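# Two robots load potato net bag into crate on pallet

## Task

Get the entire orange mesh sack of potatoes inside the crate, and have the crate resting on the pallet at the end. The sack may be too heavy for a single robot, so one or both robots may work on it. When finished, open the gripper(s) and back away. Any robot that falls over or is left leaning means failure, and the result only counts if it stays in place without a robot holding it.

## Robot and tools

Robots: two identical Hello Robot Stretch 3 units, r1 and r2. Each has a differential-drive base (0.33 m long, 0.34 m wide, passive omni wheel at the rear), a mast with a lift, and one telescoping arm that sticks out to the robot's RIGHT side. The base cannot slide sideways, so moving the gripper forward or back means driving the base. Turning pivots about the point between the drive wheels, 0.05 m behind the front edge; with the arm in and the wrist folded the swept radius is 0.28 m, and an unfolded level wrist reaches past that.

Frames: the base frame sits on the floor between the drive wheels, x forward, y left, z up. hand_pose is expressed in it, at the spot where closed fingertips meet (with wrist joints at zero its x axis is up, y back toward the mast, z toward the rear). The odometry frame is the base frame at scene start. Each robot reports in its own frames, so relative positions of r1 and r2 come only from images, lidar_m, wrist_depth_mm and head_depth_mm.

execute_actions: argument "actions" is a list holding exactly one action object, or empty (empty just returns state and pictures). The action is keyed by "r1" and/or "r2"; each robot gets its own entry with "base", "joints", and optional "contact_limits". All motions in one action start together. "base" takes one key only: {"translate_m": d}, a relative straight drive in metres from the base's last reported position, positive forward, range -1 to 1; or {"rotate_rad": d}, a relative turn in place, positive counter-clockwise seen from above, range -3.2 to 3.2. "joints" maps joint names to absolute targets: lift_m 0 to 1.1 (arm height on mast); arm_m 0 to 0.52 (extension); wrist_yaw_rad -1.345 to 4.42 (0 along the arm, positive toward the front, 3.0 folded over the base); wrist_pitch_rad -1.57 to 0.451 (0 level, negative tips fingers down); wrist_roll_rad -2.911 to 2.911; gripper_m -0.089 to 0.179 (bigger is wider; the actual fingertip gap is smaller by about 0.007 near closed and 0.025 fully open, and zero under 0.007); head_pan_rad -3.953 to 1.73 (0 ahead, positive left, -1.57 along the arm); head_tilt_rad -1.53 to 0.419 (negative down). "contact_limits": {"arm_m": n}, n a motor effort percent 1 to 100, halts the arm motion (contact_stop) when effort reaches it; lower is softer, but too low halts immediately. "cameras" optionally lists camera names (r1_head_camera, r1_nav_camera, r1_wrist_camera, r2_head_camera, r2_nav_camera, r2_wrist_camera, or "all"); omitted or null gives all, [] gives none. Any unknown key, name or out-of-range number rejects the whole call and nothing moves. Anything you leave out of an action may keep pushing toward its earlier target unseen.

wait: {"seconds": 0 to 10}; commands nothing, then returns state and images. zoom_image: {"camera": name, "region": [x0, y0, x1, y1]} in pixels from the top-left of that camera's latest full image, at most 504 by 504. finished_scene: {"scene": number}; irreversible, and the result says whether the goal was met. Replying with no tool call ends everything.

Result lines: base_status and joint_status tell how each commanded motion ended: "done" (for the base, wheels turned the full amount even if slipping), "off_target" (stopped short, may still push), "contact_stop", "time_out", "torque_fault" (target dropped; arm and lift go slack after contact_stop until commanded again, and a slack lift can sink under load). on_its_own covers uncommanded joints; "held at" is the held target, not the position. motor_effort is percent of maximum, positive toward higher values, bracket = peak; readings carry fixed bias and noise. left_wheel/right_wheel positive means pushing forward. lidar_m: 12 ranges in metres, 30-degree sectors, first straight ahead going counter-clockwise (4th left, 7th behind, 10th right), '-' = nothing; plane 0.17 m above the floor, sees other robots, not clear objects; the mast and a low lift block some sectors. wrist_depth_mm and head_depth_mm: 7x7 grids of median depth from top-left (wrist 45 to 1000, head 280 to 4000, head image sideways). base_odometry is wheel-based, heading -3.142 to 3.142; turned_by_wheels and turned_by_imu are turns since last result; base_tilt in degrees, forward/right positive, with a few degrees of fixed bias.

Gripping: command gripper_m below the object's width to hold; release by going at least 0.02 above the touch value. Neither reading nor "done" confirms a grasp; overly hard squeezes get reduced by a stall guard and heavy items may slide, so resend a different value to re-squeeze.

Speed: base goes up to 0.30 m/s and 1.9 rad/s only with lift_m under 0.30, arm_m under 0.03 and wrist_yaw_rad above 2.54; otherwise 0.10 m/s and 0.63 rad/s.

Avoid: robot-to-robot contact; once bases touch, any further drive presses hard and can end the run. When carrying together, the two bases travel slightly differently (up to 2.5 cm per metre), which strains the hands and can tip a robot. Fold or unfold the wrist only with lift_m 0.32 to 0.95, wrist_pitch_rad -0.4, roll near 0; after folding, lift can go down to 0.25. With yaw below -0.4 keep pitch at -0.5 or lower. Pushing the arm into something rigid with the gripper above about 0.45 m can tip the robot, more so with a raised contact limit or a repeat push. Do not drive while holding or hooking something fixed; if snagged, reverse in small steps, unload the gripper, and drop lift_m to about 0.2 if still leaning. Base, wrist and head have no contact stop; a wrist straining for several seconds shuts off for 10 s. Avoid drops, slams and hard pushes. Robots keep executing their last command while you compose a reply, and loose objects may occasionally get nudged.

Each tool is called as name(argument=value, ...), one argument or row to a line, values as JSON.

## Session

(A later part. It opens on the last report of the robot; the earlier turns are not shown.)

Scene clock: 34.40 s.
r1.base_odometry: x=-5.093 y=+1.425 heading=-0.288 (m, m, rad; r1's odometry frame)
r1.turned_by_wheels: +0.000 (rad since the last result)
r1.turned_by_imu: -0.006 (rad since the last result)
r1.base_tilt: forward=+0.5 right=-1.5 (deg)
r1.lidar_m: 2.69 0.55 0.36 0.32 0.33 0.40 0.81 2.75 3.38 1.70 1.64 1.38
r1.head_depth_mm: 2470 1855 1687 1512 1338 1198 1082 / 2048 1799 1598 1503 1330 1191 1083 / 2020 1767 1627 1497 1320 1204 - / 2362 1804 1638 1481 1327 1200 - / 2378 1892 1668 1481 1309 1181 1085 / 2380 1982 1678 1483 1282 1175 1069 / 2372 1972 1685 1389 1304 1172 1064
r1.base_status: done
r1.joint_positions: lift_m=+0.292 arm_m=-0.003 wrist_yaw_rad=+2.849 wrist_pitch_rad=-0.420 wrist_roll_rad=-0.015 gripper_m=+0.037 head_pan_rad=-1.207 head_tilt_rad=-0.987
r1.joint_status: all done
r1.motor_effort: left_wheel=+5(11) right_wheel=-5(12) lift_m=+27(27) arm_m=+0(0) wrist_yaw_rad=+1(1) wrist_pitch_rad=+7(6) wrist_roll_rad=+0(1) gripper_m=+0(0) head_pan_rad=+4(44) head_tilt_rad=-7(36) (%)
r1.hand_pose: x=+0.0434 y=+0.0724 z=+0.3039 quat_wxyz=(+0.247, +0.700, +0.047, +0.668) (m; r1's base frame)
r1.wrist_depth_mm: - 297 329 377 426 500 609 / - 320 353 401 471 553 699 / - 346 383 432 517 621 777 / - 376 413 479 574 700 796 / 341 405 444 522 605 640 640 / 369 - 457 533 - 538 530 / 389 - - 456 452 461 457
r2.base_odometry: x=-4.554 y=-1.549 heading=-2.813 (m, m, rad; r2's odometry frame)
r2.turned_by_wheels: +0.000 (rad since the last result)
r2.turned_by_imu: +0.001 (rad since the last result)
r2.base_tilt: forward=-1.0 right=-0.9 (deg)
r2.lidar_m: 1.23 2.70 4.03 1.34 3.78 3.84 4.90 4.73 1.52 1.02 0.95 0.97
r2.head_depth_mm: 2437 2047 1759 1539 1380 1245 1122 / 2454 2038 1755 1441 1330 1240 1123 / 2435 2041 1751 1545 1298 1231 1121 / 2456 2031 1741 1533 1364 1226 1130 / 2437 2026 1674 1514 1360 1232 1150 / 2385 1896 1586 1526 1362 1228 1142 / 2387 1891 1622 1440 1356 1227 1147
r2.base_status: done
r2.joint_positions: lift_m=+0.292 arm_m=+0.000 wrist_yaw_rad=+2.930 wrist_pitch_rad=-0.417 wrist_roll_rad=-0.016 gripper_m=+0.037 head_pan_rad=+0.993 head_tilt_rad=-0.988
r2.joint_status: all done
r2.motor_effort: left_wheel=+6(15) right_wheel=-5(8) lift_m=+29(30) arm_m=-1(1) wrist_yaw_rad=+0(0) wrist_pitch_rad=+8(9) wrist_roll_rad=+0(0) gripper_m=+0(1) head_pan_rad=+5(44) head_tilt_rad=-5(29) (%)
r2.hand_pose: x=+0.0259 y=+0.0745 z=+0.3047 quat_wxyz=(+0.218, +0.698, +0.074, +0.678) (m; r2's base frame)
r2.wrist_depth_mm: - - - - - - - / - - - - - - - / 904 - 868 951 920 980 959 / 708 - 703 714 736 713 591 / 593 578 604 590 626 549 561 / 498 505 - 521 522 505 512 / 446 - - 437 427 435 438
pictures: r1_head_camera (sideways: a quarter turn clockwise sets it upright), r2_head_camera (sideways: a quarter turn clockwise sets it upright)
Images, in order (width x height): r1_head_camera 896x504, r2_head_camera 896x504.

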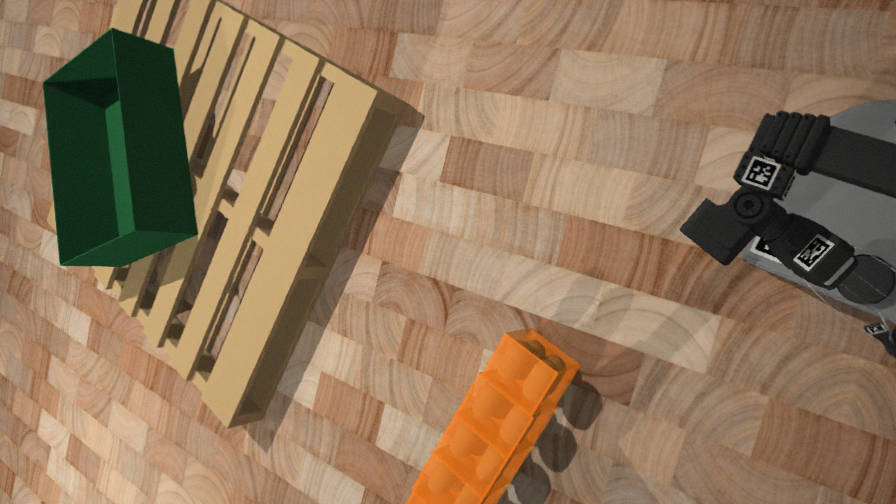

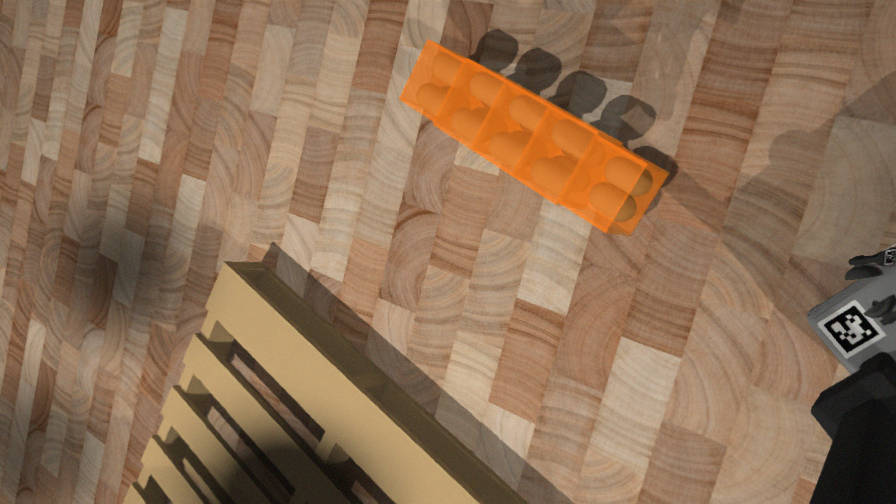

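execute_actions(
  actions=[],
)

Scene clock: 35.07 s.
r1.base_odometry: x=-5.093 y=+1.425 heading=-0.288 (m, m, rad; r1's odometry frame)
r1.turned_by_wheels: +0.000 (rad since the last result)
r1.turned_by_imu: +0.000 (rad since the last result)
r1.base_tilt: forward=+0.4 right=-1.6 (deg)
r1.lidar_m: 2.69 0.55 0.36 0.32 0.33 0.40 0.81 2.75 3.40 1.70 1.64 1.38
r1.head_depth_mm: 2496 1867 1695 1512 1335 1200 1090 / 2026 1799 1599 1497 1332 1197 1082 / 2016 1769 1616 1493 1322 1211 - / 2323 1802 1638 1489 1315 1199 - / 2407 1882 1654 1484 1308 1178 1084 / 2382 1959 1686 1464 1282 1174 1065 / 2364 1973 1680 1397 1302 1169 1064
r1.base_status: done
r1.joint_positions: lift_m=+0.292 arm_m=-0.003 wrist_yaw_rad=+2.849 wrist_pitch_rad=-0.420 wrist_roll_rad=-0.015 gripper_m=+0.037 head_pan_rad=-1.207 head_tilt_rad=-0.987
r1.joint_status: all done
r1.motor_effort: left_wheel=+5(11) right_wheel=-5(12) lift_m=+27(27) arm_m=+0(0) wrist_yaw_rad=+1(1) wrist_pitch_rad=+7(6) wrist_roll_rad=+0(1) gripper_m=+0(0) head_pan_rad=+4(44) head_tilt_rad=-7(36) (%)
r1.hand_pose: x=+0.0434 y=+0.0724 z=+0.3039 quat_wxyz=(+0.247, +0.700, +0.047, +0.668) (m; r1's base frame)
r1.wrist_depth_mm: - 298 333 375 428 502 607 / - 320 352 404 460 553 682 / - 344 383 439 517 630 787 / - 375 413 477 574 693 797 / 338 408 444 530 617 646 638 / 368 - 451 537 - 534 523 / 389 - - 458 456 453 453
r2.base_odometry: x=-4.554 y=-1.549 heading=-2.813 (m, m, rad; r2's odometry frame)
r2.turned_by_wheels: +0.000 (rad since the last result)
r2.turned_by_imu: +0.000 (rad since the last result)
r2.base_tilt: forward=-1.3 right=-0.7 (deg)
r2.lidar_m: 1.23 2.70 4.03 1.33 3.78 3.85 4.91 4.73 1.52 1.02 0.95 0.97
r2.head_depth_mm: 2459 2052 1762 1545 1382 1238 1133 / 2407 2041 1752 1443 1334 1228 1128 / 2418 2033 1759 1534 1305 1238 1123 / 2384 2029 1736 1534 1361 1236 1131 / 2437 2024 1670 1526 1367 1235 1147 / 2415 1885 1578 1523 1356 1231 1145 / 2392 1895 1632 1444 1362 1224 1142
r2.base_status: done
r2.joint_positions: lift_m=+0.292 arm_m=+0.000 wrist_yaw_rad=+2.930 wrist_pitch_rad=-0.417 wrist_roll_rad=-0.016 gripper_m=+0.037 head_pan_rad=+0.993 head_tilt_rad=-0.988
r2.joint_status: all done
r2.motor_effort: left_wheel=+6(15) right_wheel=-5(8) lift_m=+31(30) arm_m=-1(1) wrist_yaw_rad=+0(0) wrist_pitch_rad=+8(9) wrist_roll_rad=+0(0) gripper_m=+1(1) head_pan_rad=+4(44) head_tilt_rad=-6(29) (%)
r2.hand_pose: x=+0.0259 y=+0.0745 z=+0.3047 quat_wxyz=(+0.218, +0.698, +0.074, +0.678) (m; r2's base frame)
r2.wrist_depth_mm: - - - - - - - / - - - - - - - / 890 - 870 937 962 973 976 / 706 - 715 718 724 700 590 / 599 579 610 600 607 555 573 / 487 494 - 514 528 500 512 / 447 - - 432 424 440 430
pictures: r1_head_camera (sideways: a quarter turn clockwise sets it upright), r1_nav_camera (sideways: a quarter turn counterclockwise sets it upright), r1_wrist_camera, r2_head_camera (sideways: a quarter turn clockwise sets it upright), r2_nav_camera (sideways: a quarter turn counterclockwise sets it upright), r2_wrist_camera
Images, in order (width x height): r1_head_camera 896x504, r1_nav_camera 672x504, r1_wrist_camera 644x364, r2_head_camera 896x504, r2_nav_camera 672x504, r2_wrist_camera 644x364.

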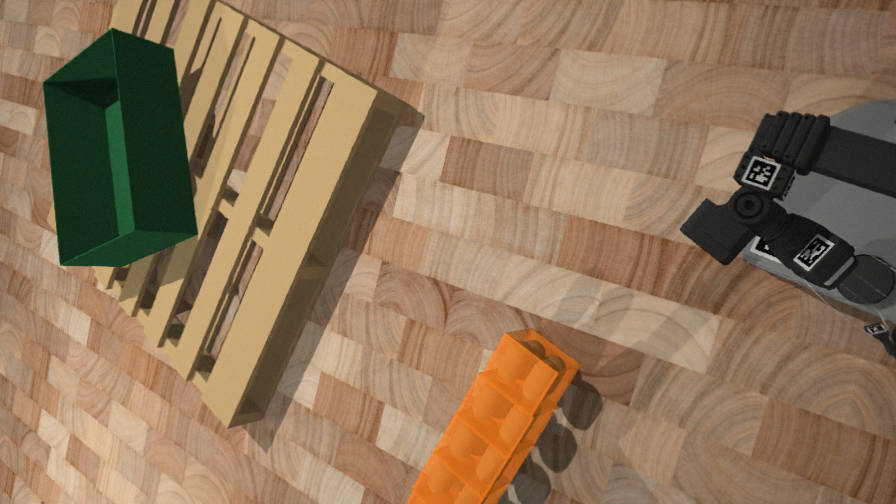

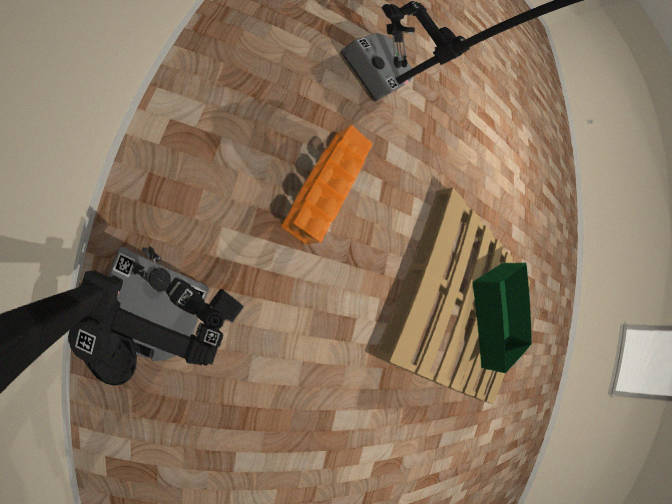

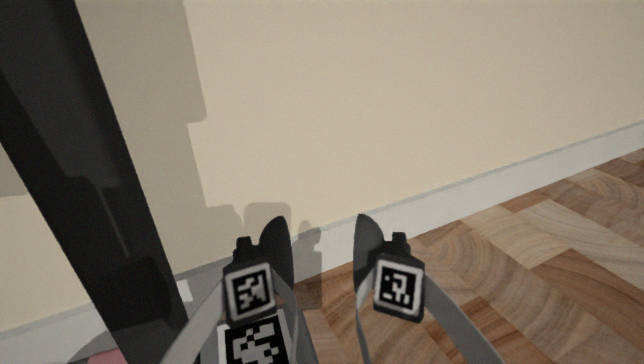

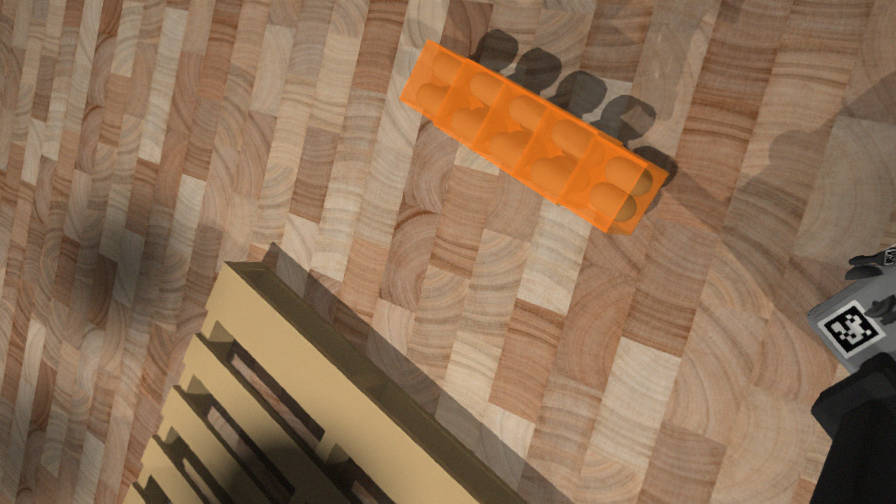

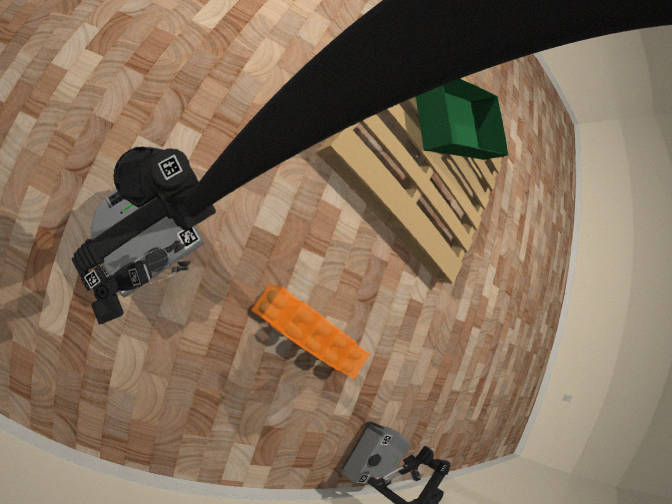

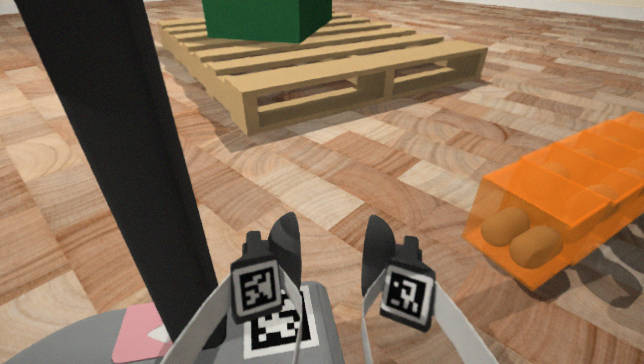

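execute_actions(
  actions=[
    {"r1":{"base":{"translate_m":-0.08}},"r2":{"base":{"rotate_rad":1.93},"joints":{"head_pan_rad":-1.2,"head_tilt_rad":-1.1}}},
  ],
  cameras=[],
)

execute_actions(
  actions=[
    {"r1":{"base":{"rotate_rad":1.435},"joints":{"head_pan_rad":-2.2,"head_tilt_rad":-1.0}},"r2":{"base":{"translate_m":0.145}}},
  ],
  cameras=["r1_head_camera","r2_head_camera"],
)

Scene clock: 37.83 s.
r1.base_odometry: x=-5.169 y=+1.448 heading=-0.288 (m, m, rad; r1's odometry frame)
r1.turned_by_wheels: +0.000 (rad since the last result)
r1.turned_by_imu: +0.000 (rad since the last result)
r1.base_tilt: forward=+0.4 right=-1.5 (deg)
r1.lidar_m: 1.60 0.53 0.34 0.31 0.31 0.39 0.78 2.68 3.30 1.76 1.67 1.46
r1.head_depth_mm: 2477 1949 1732 1506 1337 1198 1085 / 2029 1824 1634 1500 1324 1188 1086 / 2015 1780 1606 1494 1324 1209 - / 2002 1786 1634 1489 1319 1205 - / 2395 1894 1633 1480 1310 1185 1083 / 2387 1832 1696 1470 1288 1179 1067 / 2388 1962 1688 1390 1303 1169 1064
r1.base_status: done
r1.joint_positions: lift_m=+0.292 arm_m=-0.003 wrist_yaw_rad=+2.849 wrist_pitch_rad=-0.420 wrist_roll_rad=-0.015 gripper_m=+0.037 head_pan_rad=-1.206 head_tilt_rad=-0.988
r1.joint_status: not commanded
r1.motor_effort: left_wheel=+6(11) right_wheel=-5(13) lift_m=+27(27) arm_m=+0(0) wrist_yaw_rad=+2(2) wrist_pitch_rad=+6(7) wrist_roll_rad=+0(0) gripper_m=+0(1) head_pan_rad=+3(4) head_tilt_rad=-7(7) (%)
r1.hand_pose: x=+0.0434 y=+0.0724 z=+0.3039 quat_wxyz=(+0.247, +0.700, +0.047, +0.668) (m; r1's base frame)
r1.wrist_depth_mm: - 287 322 363 417 489 588 / - 308 344 391 455 542 663 / - 332 370 427 501 615 772 / - 361 396 472 555 662 760 / 325 397 427 507 594 632 636 / 358 - 441 521 - 532 521 / 381 - - 458 457 455 453
r2.base_odometry: x=-4.554 y=-1.549 heading=-0.883 (m, m, rad; r2's odometry frame)
r2.turned_by_wheels: +1.930 (rad since the last result)
r2.turned_by_imu: +1.910 (rad since the last result)
r2.base_tilt: forward=-1.1 right=-0.9 (deg)
r2.lidar_m: 1.48 3.77 4.35 4.72 1.89 1.11 0.95 0.95 1.10 1.45 3.97 1.34
r2.head_depth_mm: 2068 1701 1611 1447 1327 1216 1121 / 2063 1798 1608 1453 1318 1229 - / 2043 1791 1602 1421 1312 1237 - / 2044 1775 1602 1379 1296 1231 - / 2031 1775 1592 1430 1316 1199 1126 / 2016 1739 1582 1434 1305 1201 1111 / 2009 1628 1557 1437 1307 1197 1104
r2.base_status: done
r2.joint_positions: lift_m=+0.292 arm_m=+0.000 wrist_yaw_rad=+2.930 wrist_pitch_rad=-0.417 wrist_roll_rad=-0.016 gripper_m=+0.037 head_pan_rad=-1.193 head_tilt_rad=-1.087
r2.joint_status: all done
r2.motor_effort: left_wheel=-7(15) right_wheel=+6(13) lift_m=+31(31) arm_m=-1(2) wrist_yaw_rad=+0(0) wrist_pitch_rad=+8(8) wrist_roll_rad=+0(0) gripper_m=+0(0) head_pan_rad=-5(55) head_tilt_rad=-7(21) (%)
r2.hand_pose: x=+0.0259 y=+0.0745 z=+0.3047 quat_wxyz=(+0.218, +0.698, +0.074, +0.678) (m; r2's base frame)
r2.wrist_depth_mm: - - - - - - - / - - - - - - - / 925 - 943 957 917 965 946 / 702 - 737 718 740 715 765 / 585 581 613 605 613 594 601 / 496 504 - 512 518 506 504 / 441 - - 438 420 436 437
pictures: none
No camera images: the call's "cameras" was empty. Leave "cameras" out to get every camera's image.

Scene clock: 40.20 s.
r1.base_odometry: x=-5.169 y=+1.448 heading=+1.147 (m, m, rad; r1's odometry frame)
r1.turned_by_wheels: +1.435 (rad since the last result)
r1.turned_by_imu: +1.445 (rad since the last result)
r1.base_tilt: forward=+0.4 right=-1.6 (deg)
r1.lidar_m: 0.31 0.31 0.36 0.61 2.65 3.05 1.88 1.67 1.50 1.49 0.65 0.36
r1.head_depth_mm: 2467 1894 1599 1502 1338 1202 1098 / 2463 1896 1658 1505 1333 1204 - / 2418 2004 1710 1494 1323 1223 - / 2402 2001 1696 1455 1316 1221 - / 2384 1979 1690 1421 1309 1216 1057 / 2376 1924 1649 1471 1304 1188 1063 / 2366 1634 1610 1461 1302 1168 1065
r1.base_status: done
r1.joint_positions: lift_m=+0.292 arm_m=-0.003 wrist_yaw_rad=+2.849 wrist_pitch_rad=-0.420 wrist_roll_rad=-0.015 gripper_m=+0.037 head_pan_rad=-2.193 head_tilt_rad=-0.988
r1.joint_status: all done
r1.motor_effort: left_wheel=-6(13) right_wheel=+5(13) lift_m=+27(27) arm_m=-1(0) wrist_yaw_rad=+1(2) wrist_pitch_rad=+7(7) wrist_roll_rad=+0(0) gripper_m=+0(0) head_pan_rad=-4(42) head_tilt_rad=-7(7) (%)
r1.hand_pose: x=+0.0434 y=+0.0724 z=+0.3039 quat_wxyz=(+0.247, +0.700, +0.047, +0.668) (m; r1's base frame)
r1.wrist_depth_mm: - - 841 523 379 299 243 / - - 956 565 399 313 254 / - - 950 613 430 322 263 / - 813 806 666 458 342 272 / 646 671 645 624 466 359 284 / 542 - 552 531 - 379 298 / 460 - - 454 454 377 312
r2.base_odometry: x=-4.462 y=-1.661 heading=-0.884 (m, m, rad; r2's odometry frame)
r2.turned_by_wheels: +0.000 (rad since the last result)
r2.turned_by_imu: +0.000 (rad since the last result)
r2.base_tilt: forward=-1.2 right=-0.7 (deg)
r2.lidar_m: 3.64 3.65 4.24 4.77 2.17 1.27 1.09 1.09 1.26 1.50 3.93 1.21
r2.head_depth_mm: 2059 1744 1616 1460 1324 1210 1130 / 2042 1793 1617 1413 1317 1220 - / 2031 1780 1601 1395 1283 1241 - / 2047 1787 1600 1430 1310 1235 - / 2014 1793 1588 1435 1302 1205 1128 / 2009 1627 1561 1432 1315 1201 1113 / 2001 1671 1446 1407 1305 1190 1108
r2.base_status: done
r2.joint_positions: lift_m=+0.292 arm_m=+0.000 wrist_yaw_rad=+2.930 wrist_pitch_rad=-0.417 wrist_roll_rad=-0.016 gripper_m=+0.037 head_pan_rad=-1.194 head_tilt_rad=-1.087
r2.joint_status: not commanded
r2.motor_effort: left_wheel=-7(13) right_wheel=+5(11) lift_m=+31(30) arm_m=-1(2) wrist_yaw_rad=-1(0) wrist_pitch_rad=+9(8) wrist_roll_rad=+0(0) gripper_m=+0(0) head_pan_rad=-4(5) head_tilt_rad=-5(7) (%)
r2.hand_pose: x=+0.0259 y=+0.0745 z=+0.3047 quat_wxyz=(+0.218, +0.698, +0.074, +0.678) (m; r2's base frame)
r2.wrist_depth_mm: - - - - - - - / - - - - - - - / 942 - 949 939 942 976 963 / 720 - 734 728 724 739 726 / 587 587 608 593 622 606 590 / 491 493 - 515 529 502 513 / 437 - - 433 430 439 438
pictures: r1_head_camera (sideways: a quarter turn clockwise sets it upright), r2_head_camera (sideways: a quarter turn clockwise sets it upright)
Images, in order (width x height): r1_head_camera 896x504, r2_head_camera 896x504.

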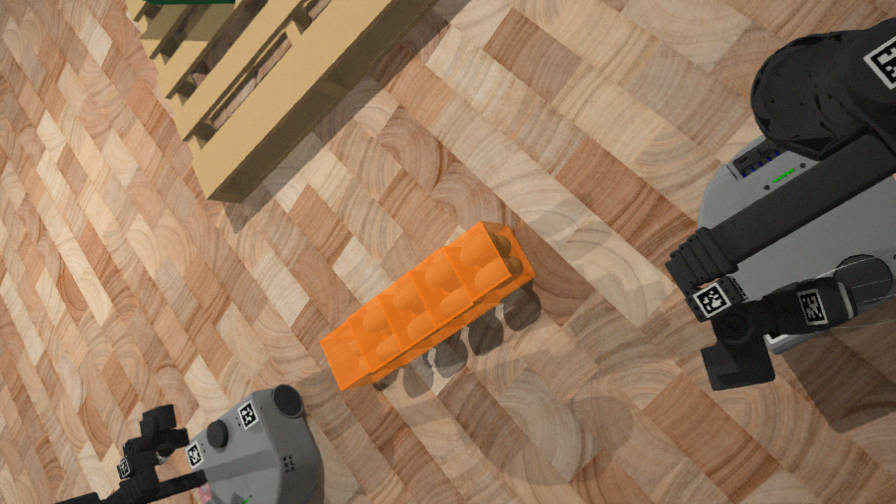

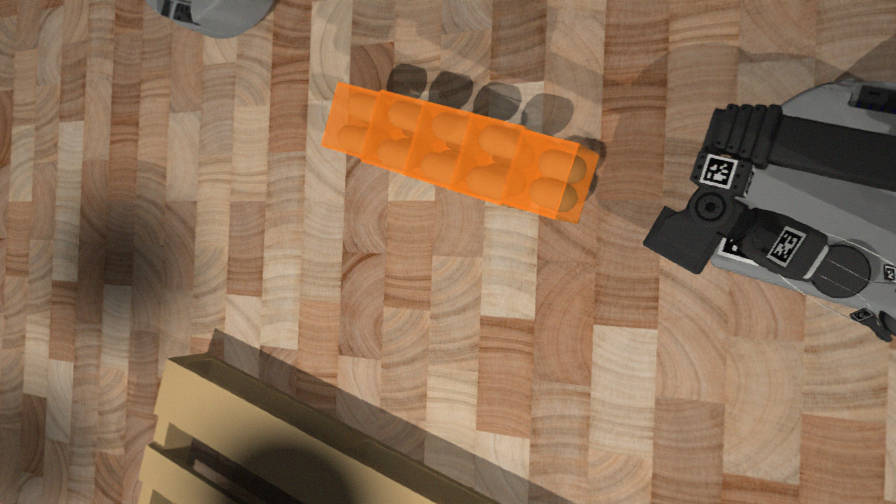

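execute_actions(
  actions=[
    {"r1":{"base":{"translate_m":-0.11},"joints":{"lift_m":0.40,"gripper_m":0.179,"head_pan_rad":-1.9}},"r2":{"joints":{"lift_m":0.40,"gripper_m":0.179}}},
  ],
  cameras=[],
)

execute_actions(
  actions=[
    {"r1":{"base":{"translate_m":-0.22},"joints":{"wrist_yaw_rad":0.0,"wrist_pitch_rad":-1.47,"arm_m":0.36}},"r2":{"joints":{"wrist_yaw_rad":0.0,"wrist_pitch_rad":-1.40,"arm_m":0.28}}},
  ],
  cameras=["r1_head_camera","r2_head_camera","r1_wrist_camera","r2_wrist_camera"],
)

Scene clock: 43.00 s.
r1.base_odometry: x=-5.215 y=+1.347 heading=+1.146 (m, m, rad; r1's odometry frame)
r1.turned_by_wheels: +0.000 (rad since the last result)
r1.turned_by_imu: -0.001 (rad since the last result)
r1.base_tilt: forward=+0.4 right=-1.6 (deg)
r1.lidar_m: 0.42 0.42 0.48 0.82 2.62 3.02 1.79 1.58 4.98 1.47 0.87 0.49
r1.head_depth_mm: 2474 2030 1637 1505 1328 1197 1116 / 2449 2010 1728 1493 1328 1194 1110 / 2435 1997 1707 1491 1321 1214 - / 2406 1993 1699 1415 1303 1235 - / 1518 1695 1659 1479 1312 1216 1060 / 1320 1965 1648 1473 1315 1174 1066 / 2336 1953 1672 1462 1299 1169 1062
r1.base_status: done
r1.joint_positions: lift_m=+0.400 arm_m=-0.003 wrist_yaw_rad=+2.849 wrist_pitch_rad=-0.420 wrist_roll_rad=-0.015 gripper_m=+0.179 head_pan_rad=-1.907 head_tilt_rad=-0.988
r1.joint_status: all done
r1.motor_effort: left_wheel=-6(16) right_wheel=+5(8) lift_m=+27(27) arm_m=+0(0) wrist_yaw_rad=+2(1) wrist_pitch_rad=+7(7) wrist_roll_rad=+1(0) gripper_m=+0(94) head_pan_rad=+3(30) head_tilt_rad=-7(8) (%)
r1.hand_pose: x=+0.0434 y=+0.0724 z=+0.4119 quat_wxyz=(+0.247, +0.700, +0.047, +0.668) (m; r1's base frame)
r1.wrist_depth_mm: - - - 697 511 397 324 / - - - 744 544 411 338 / - - - 827 571 439 354 / 970 - - 887 606 455 364 / 821 830 814 800 652 503 376 / 688 - 686 663 653 537 373 / - - 582 573 562 531 440
r2.base_odometry: x=-4.462 y=-1.661 heading=-0.884 (m, m, rad; r2's odometry frame)
r2.turned_by_wheels: +0.000 (rad since the last result)
r2.turned_by_imu: +0.001 (rad since the last result)
r2.base_tilt: forward=-1.1 right=-0.9 (deg)
r2.lidar_m: 3.63 3.63 4.22 4.78 2.17 1.27 1.09 1.09 1.26 1.46 3.94 1.21
r2.head_depth_mm: 2045 1608 1613 1460 1324 1212 1122 / 2048 1795 1607 1415 1329 1240 - / 2041 1794 1594 1387 1285 - - / 2027 1781 1598 1441 1314 1208 - / 2030 1792 1594 1441 1314 1204 1109 / 2027 1638 1561 1434 1307 1199 1118 / 2010 1678 1460 1414 1310 1197 1118
r2.base_status: not commanded
r2.joint_positions: lift_m=+0.400 arm_m=+0.000 wrist_yaw_rad=+2.930 wrist_pitch_rad=-0.417 wrist_roll_rad=-0.016 gripper_m=+0.179 head_pan_rad=-1.194 head_tilt_rad=-1.087
r2.joint_status: all done
r2.motor_effort: left_wheel=-7(7) right_wheel=+6(6) lift_m=+31(33) arm_m=-1(1) wrist_yaw_rad=+0(0) wrist_pitch_rad=+8(8) wrist_roll_rad=+0(0) gripper_m=+1(83) head_pan_rad=-4(5) head_tilt_rad=-6(6) (%)
r2.hand_pose: x=+0.0259 y=+0.0745 z=+0.4127 quat_wxyz=(+0.218, +0.698, +0.074, +0.678) (m; r2's base frame)
r2.wrist_depth_mm: - - - - - - - / - - - - - - - / - - - - - - - / 934 - 932 904 932 938 944 / 736 - 765 746 742 753 754 / 625 - 636 632 621 650 653 / 526 539 558 562 552 553 -
pictures: none
No camera images: the call's "cameras" was empty. Leave "cameras" out to get every camera's image.

Scene clock: 46.87 s.
r1.base_odometry: x=-5.305 y=+1.147 heading=+1.146 (m, m, rad; r1's odometry frame)
r1.turned_by_wheels: +0.000 (rad since the last result)
r1.turned_by_imu: -0.001 (rad since the last result)
r1.base_tilt: forward=+0.4 right=-1.5 (deg)
r1.lidar_m: 0.63 0.63 0.72 1.23 2.57 2.94 4.13 1.39 4.73 1.44 1.32 0.74
r1.head_depth_mm: 2485 2044 1638 1417 1328 1199 1120 / 2447 2024 1628 1501 1327 1192 1110 / 2427 2013 1711 1493 1322 1214 - / 2408 1984 1705 1516 1317 1200 - / 2396 1983 1686 - 1278 1182 1056 / 2392 1646 1622 1473 1305 1175 1063 / 1311 1638 1613 1458 1300 1170 1064
r1.base_status: done
r1.joint_positions: lift_m=+0.400 arm_m=+0.360 wrist_yaw_rad=+0.002 wrist_pitch_rad=-1.466 wrist_roll_rad=-0.015 gripper_m=+0.179 head_pan_rad=-1.907 head_tilt_rad=-0.988
r1.joint_status: all done
r1.motor_effort: left_wheel=-5(12) right_wheel=+5(6) lift_m=+27(27) arm_m=+4(9) wrist_yaw_rad=-1(3) wrist_pitch_rad=-1(7) wrist_roll_rad=+1(0) gripper_m=+1(0) head_pan_rad=+4(4) head_tilt_rad=-7(6) (%)
r1.hand_pose: x=-0.0216 y=-0.5076 z=+0.2811 quat_wxyz=(+0.530, +0.477, -0.521, -0.469) (m; r1's base frame)
r1.wrist_depth_mm: 432 432 441 387 441 444 448 / 432 434 439 336 439 444 446 / 437 435 438 390 450 453 455 / 435 442 440 342 446 449 453 / 440 436 444 438 451 451 458 / 442 447 447 444 452 453 461 / - 443 447 451 454 459 460
r2.base_odometry: x=-4.462 y=-1.661 heading=-0.884 (m, m, rad; r2's odometry frame)
r2.turned_by_wheels: +0.000 (rad since the last result)
r2.turned_by_imu: +0.001 (rad since the last result)
r2.base_tilt: forward=-1.0 right=-1.0 (deg)
r2.lidar_m: 3.65 3.63 4.24 4.78 2.17 1.27 1.09 1.09 1.26 1.44 3.92 1.21
r2.head_depth_mm: 1637 1119 1610 1478 1326 1216 1123 / 2043 1607 1595 1435 1307 - - / 2032 1756 1596 1415 1288 1225 - / 2044 1784 1598 1436 1311 1221 - / 2025 1775 1576 1441 1308 1203 1121 / 2028 1636 1566 1430 1302 1201 1111 / 2009 1674 1447 1413 1296 1200 1105
r2.base_status: not commanded
r2.joint_positions: lift_m=+0.400 arm_m=+0.280 wrist_yaw_rad=+0.003 wrist_pitch_rad=-1.395 wrist_roll_rad=-0.016 gripper_m=+0.179 head_pan_rad=-1.194 head_tilt_rad=-1.087
r2.joint_status: all done
r2.motor_effort: left_wheel=-7(7) right_wheel=+5(5) lift_m=+31(31) arm_m=+2(3) wrist_yaw_rad=-2(3) wrist_pitch_rad=-3(10) wrist_roll_rad=+0(0) gripper_m=+0(0) head_pan_rad=-4(4) head_tilt_rad=-5(7) (%)
r2.hand_pose: x=-0.0216 y=-0.4457 z=+0.2820 quat_wxyz=(+0.547, +0.459, -0.536, -0.450) (m; r2's base frame)
r2.wrist_depth_mm: 442 442 436 374 430 431 426 / 449 447 441 330 433 437 428 / 441 440 434 387 437 435 427 / 450 449 452 387 434 434 436 / 440 442 447 442 445 430 434 / 443 448 449 441 442 437 437 / 458 458 445 443 439 434 -
pictures: r1_head_camera (sideways: a quarter turn clockwise sets it upright), r1_wrist_camera, r2_head_camera (sideways: a quarter turn clockwise sets it upright), r2_wrist_camera
Images, in order (width x height): r1_head_camera 896x504, r1_wrist_camera 644x364, r2_head_camera 896x504, r2_wrist_camera 644x364.

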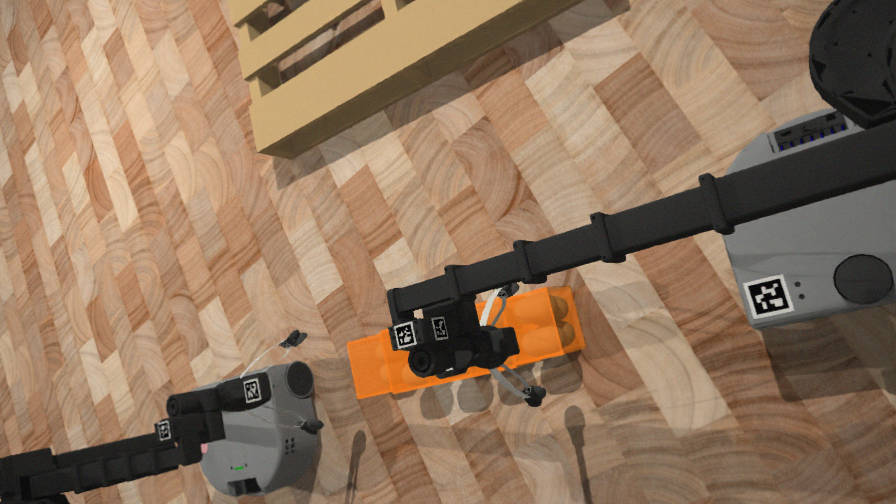

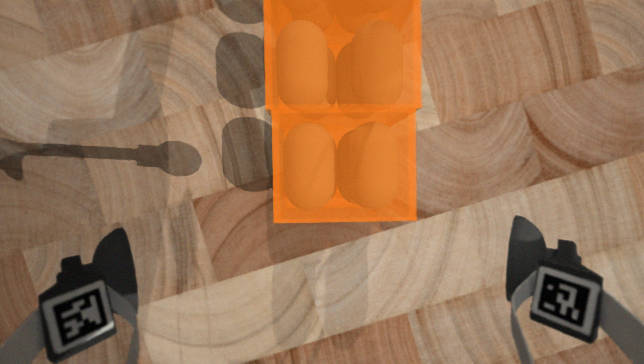

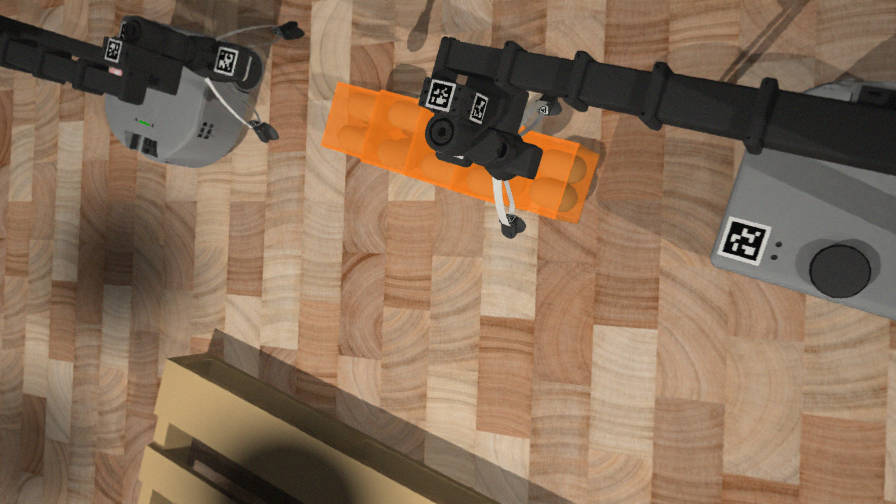

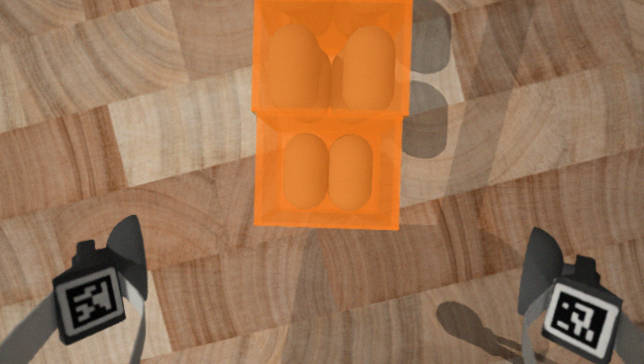

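execute_actions(
  actions=[
    {"r1":{"base":{"translate_m":-0.017},"joints":{"lift_m":0.32,"arm_m":0.392,"head_pan_rad":-2.9,"head_tilt_rad":-0.9}},"r2":{"base":{"translate_m":0.006},"joints":{"lift_m":0.32,"arm_m":0.307,"head_pan_rad":-0.15,"head_tilt_rad":-0.9}}},
  ],
  cameras=["r1_head_camera","r2_head_camera","r1_wrist_camera","r2_wrist_camera"],
)

Scene clock: 48.87 s.
r1.base_odometry: x=-5.312 y=+1.131 heading=+1.146 (m, m, rad; r1's odometry frame)
r1.turned_by_wheels: +0.000 (rad since the last result)
r1.turned_by_imu: +0.000 (rad since the last result)
r1.base_tilt: forward=+0.5 right=-1.6 (deg)
r1.lidar_m: 0.65 0.65 0.74 1.25 2.55 2.93 4.13 1.38 4.71 1.44 1.35 0.76
r1.head_depth_mm: 2999 2319 1895 1611 1391 1220 1098 / 2989 2314 1879 1602 1382 1238 - / 2947 2290 1831 1589 1375 1250 - / 2925 2274 1770 1509 1370 1225 - / 2899 1902 1701 1458 1364 1206 - / 2861 1908 1610 1450 1356 1196 1057 / 2844 1833 1630 1460 1341 1217 1064
r1.base_status: done
r1.joint_positions: lift_m=+0.320 arm_m=+0.392 wrist_yaw_rad=+0.002 wrist_pitch_rad=-1.466 wrist_roll_rad=-0.015 gripper_m=+0.179 head_pan_rad=-2.893 head_tilt_rad=-0.902
r1.joint_status: all done
r1.motor_effort: left_wheel=-5(12) right_wheel=+4(6) lift_m=+17(32) arm_m=+4(7) wrist_yaw_rad=-2(2) wrist_pitch_rad=-1(2) wrist_roll_rad=+0(0) gripper_m=+0(1) head_pan_rad=-5(44) head_tilt_rad=+1(16) (%)
r1.hand_pose: x=-0.0216 y=-0.5394 z=+0.2016 quat_wxyz=(+0.530, +0.477, -0.521, -0.470) (m; r1's base frame)
r1.wrist_depth_mm: 355 355 357 305 362 364 369 / 355 357 359 263 363 362 369 / 356 356 362 314 366 365 371 / 356 360 363 256 365 363 372 / 357 360 364 259 370 372 375 / 362 364 367 370 368 373 376 / - 366 369 370 372 372 375
r2.base_odometry: x=-4.458 y=-1.666 heading=-0.884 (m, m, rad; r2's odometry frame)
r2.turned_by_wheels: +0.000 (rad since the last result)
r2.turned_by_imu: +0.000 (rad since the last result)
r2.base_tilt: forward=-0.9 right=-0.9 (deg)
r2.lidar_m: 3.66 3.63 4.21 4.77 2.18 1.28 1.10 1.10 1.26 1.43 3.91 1.21
r2.head_depth_mm: 2907 1922 1739 1510 1370 1265 1142 / 2925 1948 1609 1561 1375 1266 1136 / 2912 2035 1631 1555 1348 1268 1141 / 2898 2304 1712 1563 1397 1268 1135 / 2892 2306 1877 1622 1419 1260 1133 / 2896 2288 1920 1622 1419 1250 1129 / 2855 2289 1880 1626 1429 1252 1136
r2.base_status: done
r2.joint_positions: lift_m=+0.320 arm_m=+0.307 wrist_yaw_rad=+0.003 wrist_pitch_rad=-1.396 wrist_roll_rad=-0.016 gripper_m=+0.179 head_pan_rad=-0.157 head_tilt_rad=-0.902
r2.joint_status: all done
r2.motor_effort: left_wheel=-7(9) right_wheel=+5(10) lift_m=+21(29) arm_m=+2(3) wrist_yaw_rad=-2(2) wrist_pitch_rad=-2(3) wrist_roll_rad=+0(0) gripper_m=+0(1) head_pan_rad=+5(50) head_tilt_rad=+1(17) (%)
r2.hand_pose: x=-0.0216 y=-0.4725 z=+0.2024 quat_wxyz=(+0.547, +0.459, -0.536, -0.450) (m; r2's base frame)
r2.wrist_depth_mm: 368 358 357 302 355 348 349 / 363 360 361 253 250 351 356 / 364 361 359 316 355 361 354 / 367 368 362 302 355 357 353 / 367 361 364 314 359 355 355 / 373 365 361 362 368 361 351 / 372 366 367 358 362 359 -
pictures: r1_head_camera (sideways: a quarter turn clockwise sets it upright), r1_wrist_camera, r2_head_camera (sideways: a quarter turn clockwise sets it upright), r2_wrist_camera
Images, in order (width x height): r1_head_camera 896x504, r1_wrist_camera 644x364, r2_head_camera 896x504, r2_wrist_camera 644x364.

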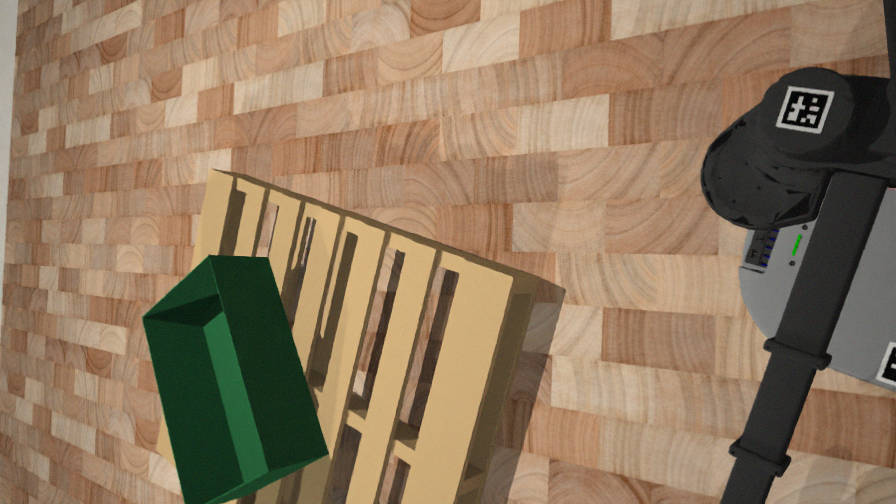

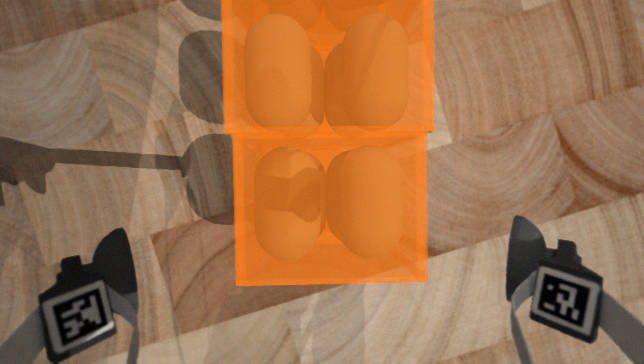

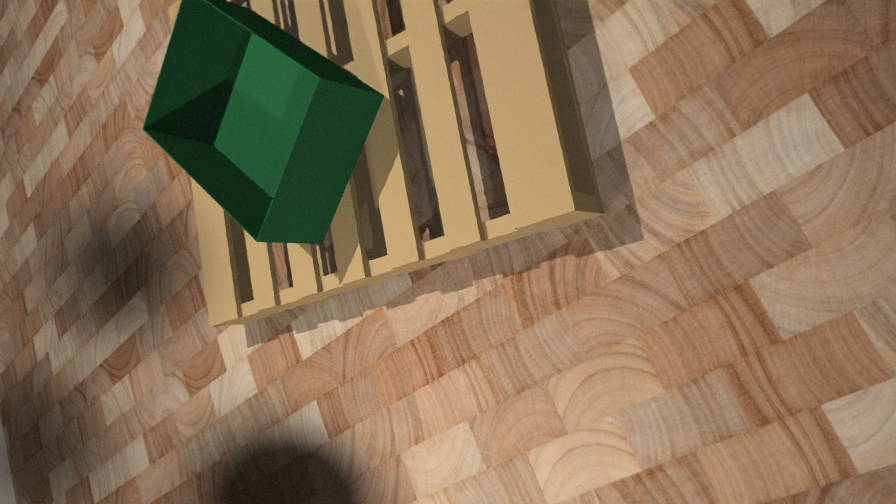

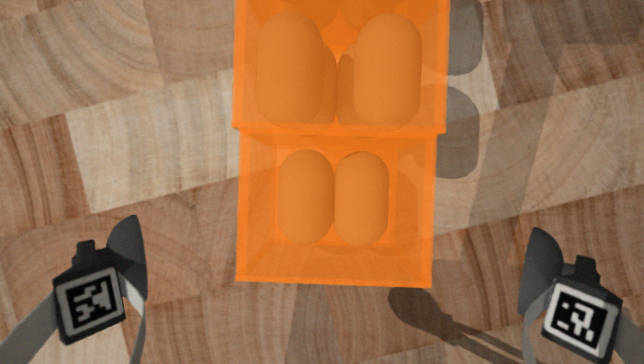

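zoom_image(
  camera="r1_head_camera",
  region=[696, 250, 896, 450],
)

zoom_image(
  camera="r1_head_camera",
  region=[180, 140, 580, 340],
)

Region (696, 250, 896, 450) of r1_head_camera's 896x504 image, scaled by 2.520, with more detail than that image has.

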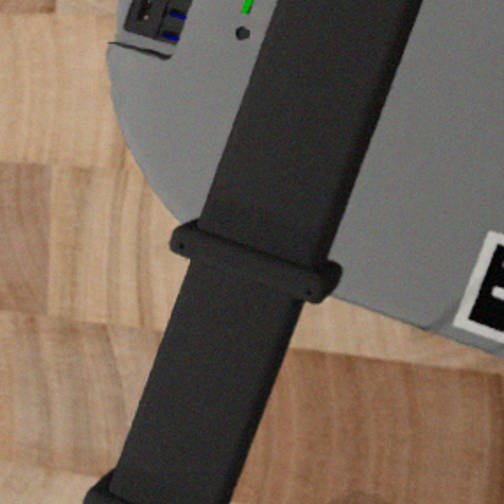

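Region (180, 140, 580, 340) of r1_head_camera's 896x504 image, scaled by 1.260, with more detail than that image has.

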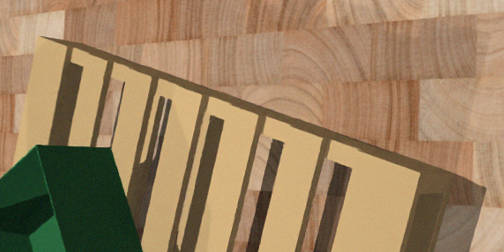

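execute_actions(
  actions=[
    {"r1":{"base":{"translate_m":-0.003},"joints":{"lift_m":0.213,"head_pan_rad":-1.9,"head_tilt_rad":-1.1}},"r2":{"joints":{"lift_m":0.216,"head_pan_rad":-0.5,"head_tilt_rad":-1.1}}},
  ],
  cameras=["r2_head_camera","r1_wrist_camera","r2_wrist_camera"],
)

Scene clock: 51.77 s.
r1.base_odometry: x=-5.314 y=+1.129 heading=+1.146 (m, m, rad; r1's odometry frame)
r1.turned_by_wheels: +0.000 (rad since the last result)
r1.turned_by_imu: +0.000 (rad since the last result)
r1.base_tilt: forward=+0.4 right=-1.5 (deg)
r1.lidar_m: 0.65 0.65 0.75 1.26 2.56 2.93 4.11 1.38 4.74 1.44 1.36 0.76
r1.head_depth_mm: 2028 1672 1452 1375 1284 1175 1089 / 2039 1655 1523 1415 1287 1193 - / 2038 1773 1565 1405 1278 - - / 2020 1760 1562 1424 1271 - - / 2007 1745 1531 1279 1272 1162 1068 / 1994 1559 1501 1370 1264 1158 1068 / 1364 1547 1543 1383 1261 1159 1065
r1.base_status: done
r1.joint_positions: lift_m=+0.213 arm_m=+0.392 wrist_yaw_rad=+0.002 wrist_pitch_rad=-1.466 wrist_roll_rad=-0.015 gripper_m=+0.179 head_pan_rad=-1.907 head_tilt_rad=-1.086
r1.joint_status: all done
r1.motor_effort: left_wheel=-5(11) right_wheel=+4(6) lift_m=+18(15) arm_m=+4(4) wrist_yaw_rad=-1(2) wrist_pitch_rad=-1(1) wrist_roll_rad=+1(0) gripper_m=+0(0) head_pan_rad=+4(43) head_tilt_rad=-8(30) (%)
r1.hand_pose: x=-0.0216 y=-0.5394 z=+0.0946 quat_wxyz=(+0.530, +0.477, -0.521, -0.470) (m; r1's base frame)
r1.wrist_depth_mm: 249 251 142 197 144 256 258 / 250 251 152 200 154 259 261 / 253 253 255 256 256 262 261 / 252 255 144 155 145 262 263 / 254 256 144 155 145 260 264 / 256 257 148 166 149 263 266 / - 257 260 260 264 263 266
r2.base_odometry: x=-4.458 y=-1.666 heading=-0.884 (m, m, rad; r2's odometry frame)
r2.turned_by_wheels: +0.000 (rad since the last result)
r2.turned_by_imu: +0.001 (rad since the last result)
r2.base_tilt: forward=-1.1 right=-0.7 (deg)
r2.lidar_m: 3.64 3.63 4.24 4.77 2.18 1.27 1.10 1.10 1.27 1.43 3.93 1.20
r2.head_depth_mm: 2051 1670 1565 1460 1327 1181 1103 / 2064 1715 1513 1453 1314 1210 1145 / 1898 1657 1462 1448 1311 1208 - / 1757 1602 1484 1424 1310 1206 - / 1788 1531 1508 1382 1309 1206 1142 / 1718 1540 1505 1439 1311 1194 1113 / 1852 1617 1544 1427 1302 1196 1111
r2.base_status: not commanded
r2.joint_positions: lift_m=+0.216 arm_m=+0.307 wrist_yaw_rad=+0.003 wrist_pitch_rad=-1.396 wrist_roll_rad=-0.016 gripper_m=+0.179 head_pan_rad=-0.493 head_tilt_rad=-1.086
r2.joint_status: all done
r2.motor_effort: left_wheel=-6(6) right_wheel=+6(5) lift_m=+22(22) arm_m=+3(2) wrist_yaw_rad=-2(2) wrist_pitch_rad=-2(2) wrist_roll_rad=+0(0) gripper_m=+0(0) head_pan_rad=-5(37) head_tilt_rad=-6(19) (%)
r2.hand_pose: x=-0.0216 y=-0.4725 z=+0.0984 quat_wxyz=(+0.547, +0.459, -0.536, -0.450) (m; r2's base frame)
r2.wrist_depth_mm: 259 256 144 199 142 254 251 / 260 258 165 198 153 254 251 / 260 258 256 255 253 254 250 / 260 258 260 199 204 254 253 / 258 262 256 197 205 255 252 / 264 261 259 257 257 256 254 / 263 259 261 258 258 255 -
pictures: r1_wrist_camera, r2_head_camera (sideways: a quarter turn clockwise sets it upright), r2_wrist_camera
Images, in order (width x height): r1_wrist_camera 644x364, r2_head_camera 896x504, r2_wrist_camera 644x364.

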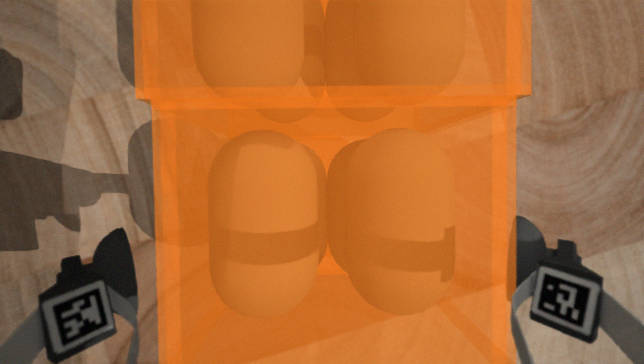

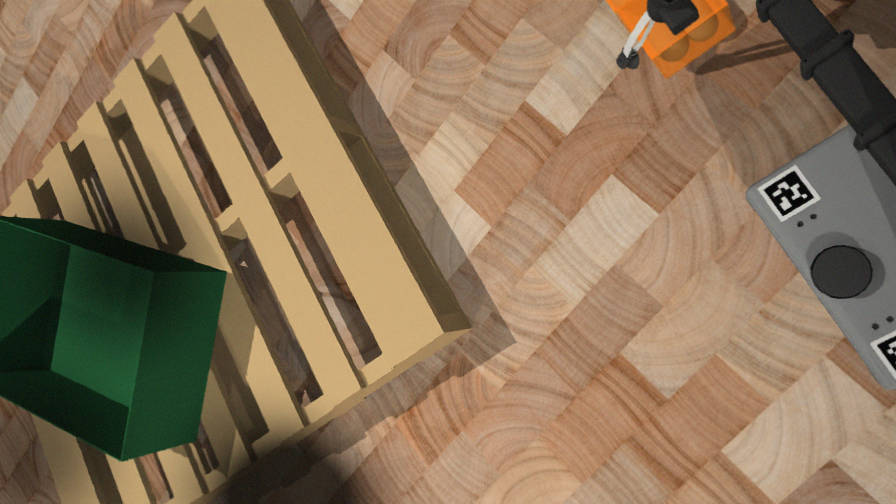

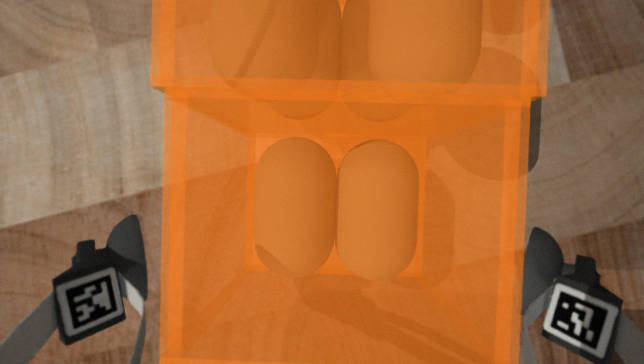

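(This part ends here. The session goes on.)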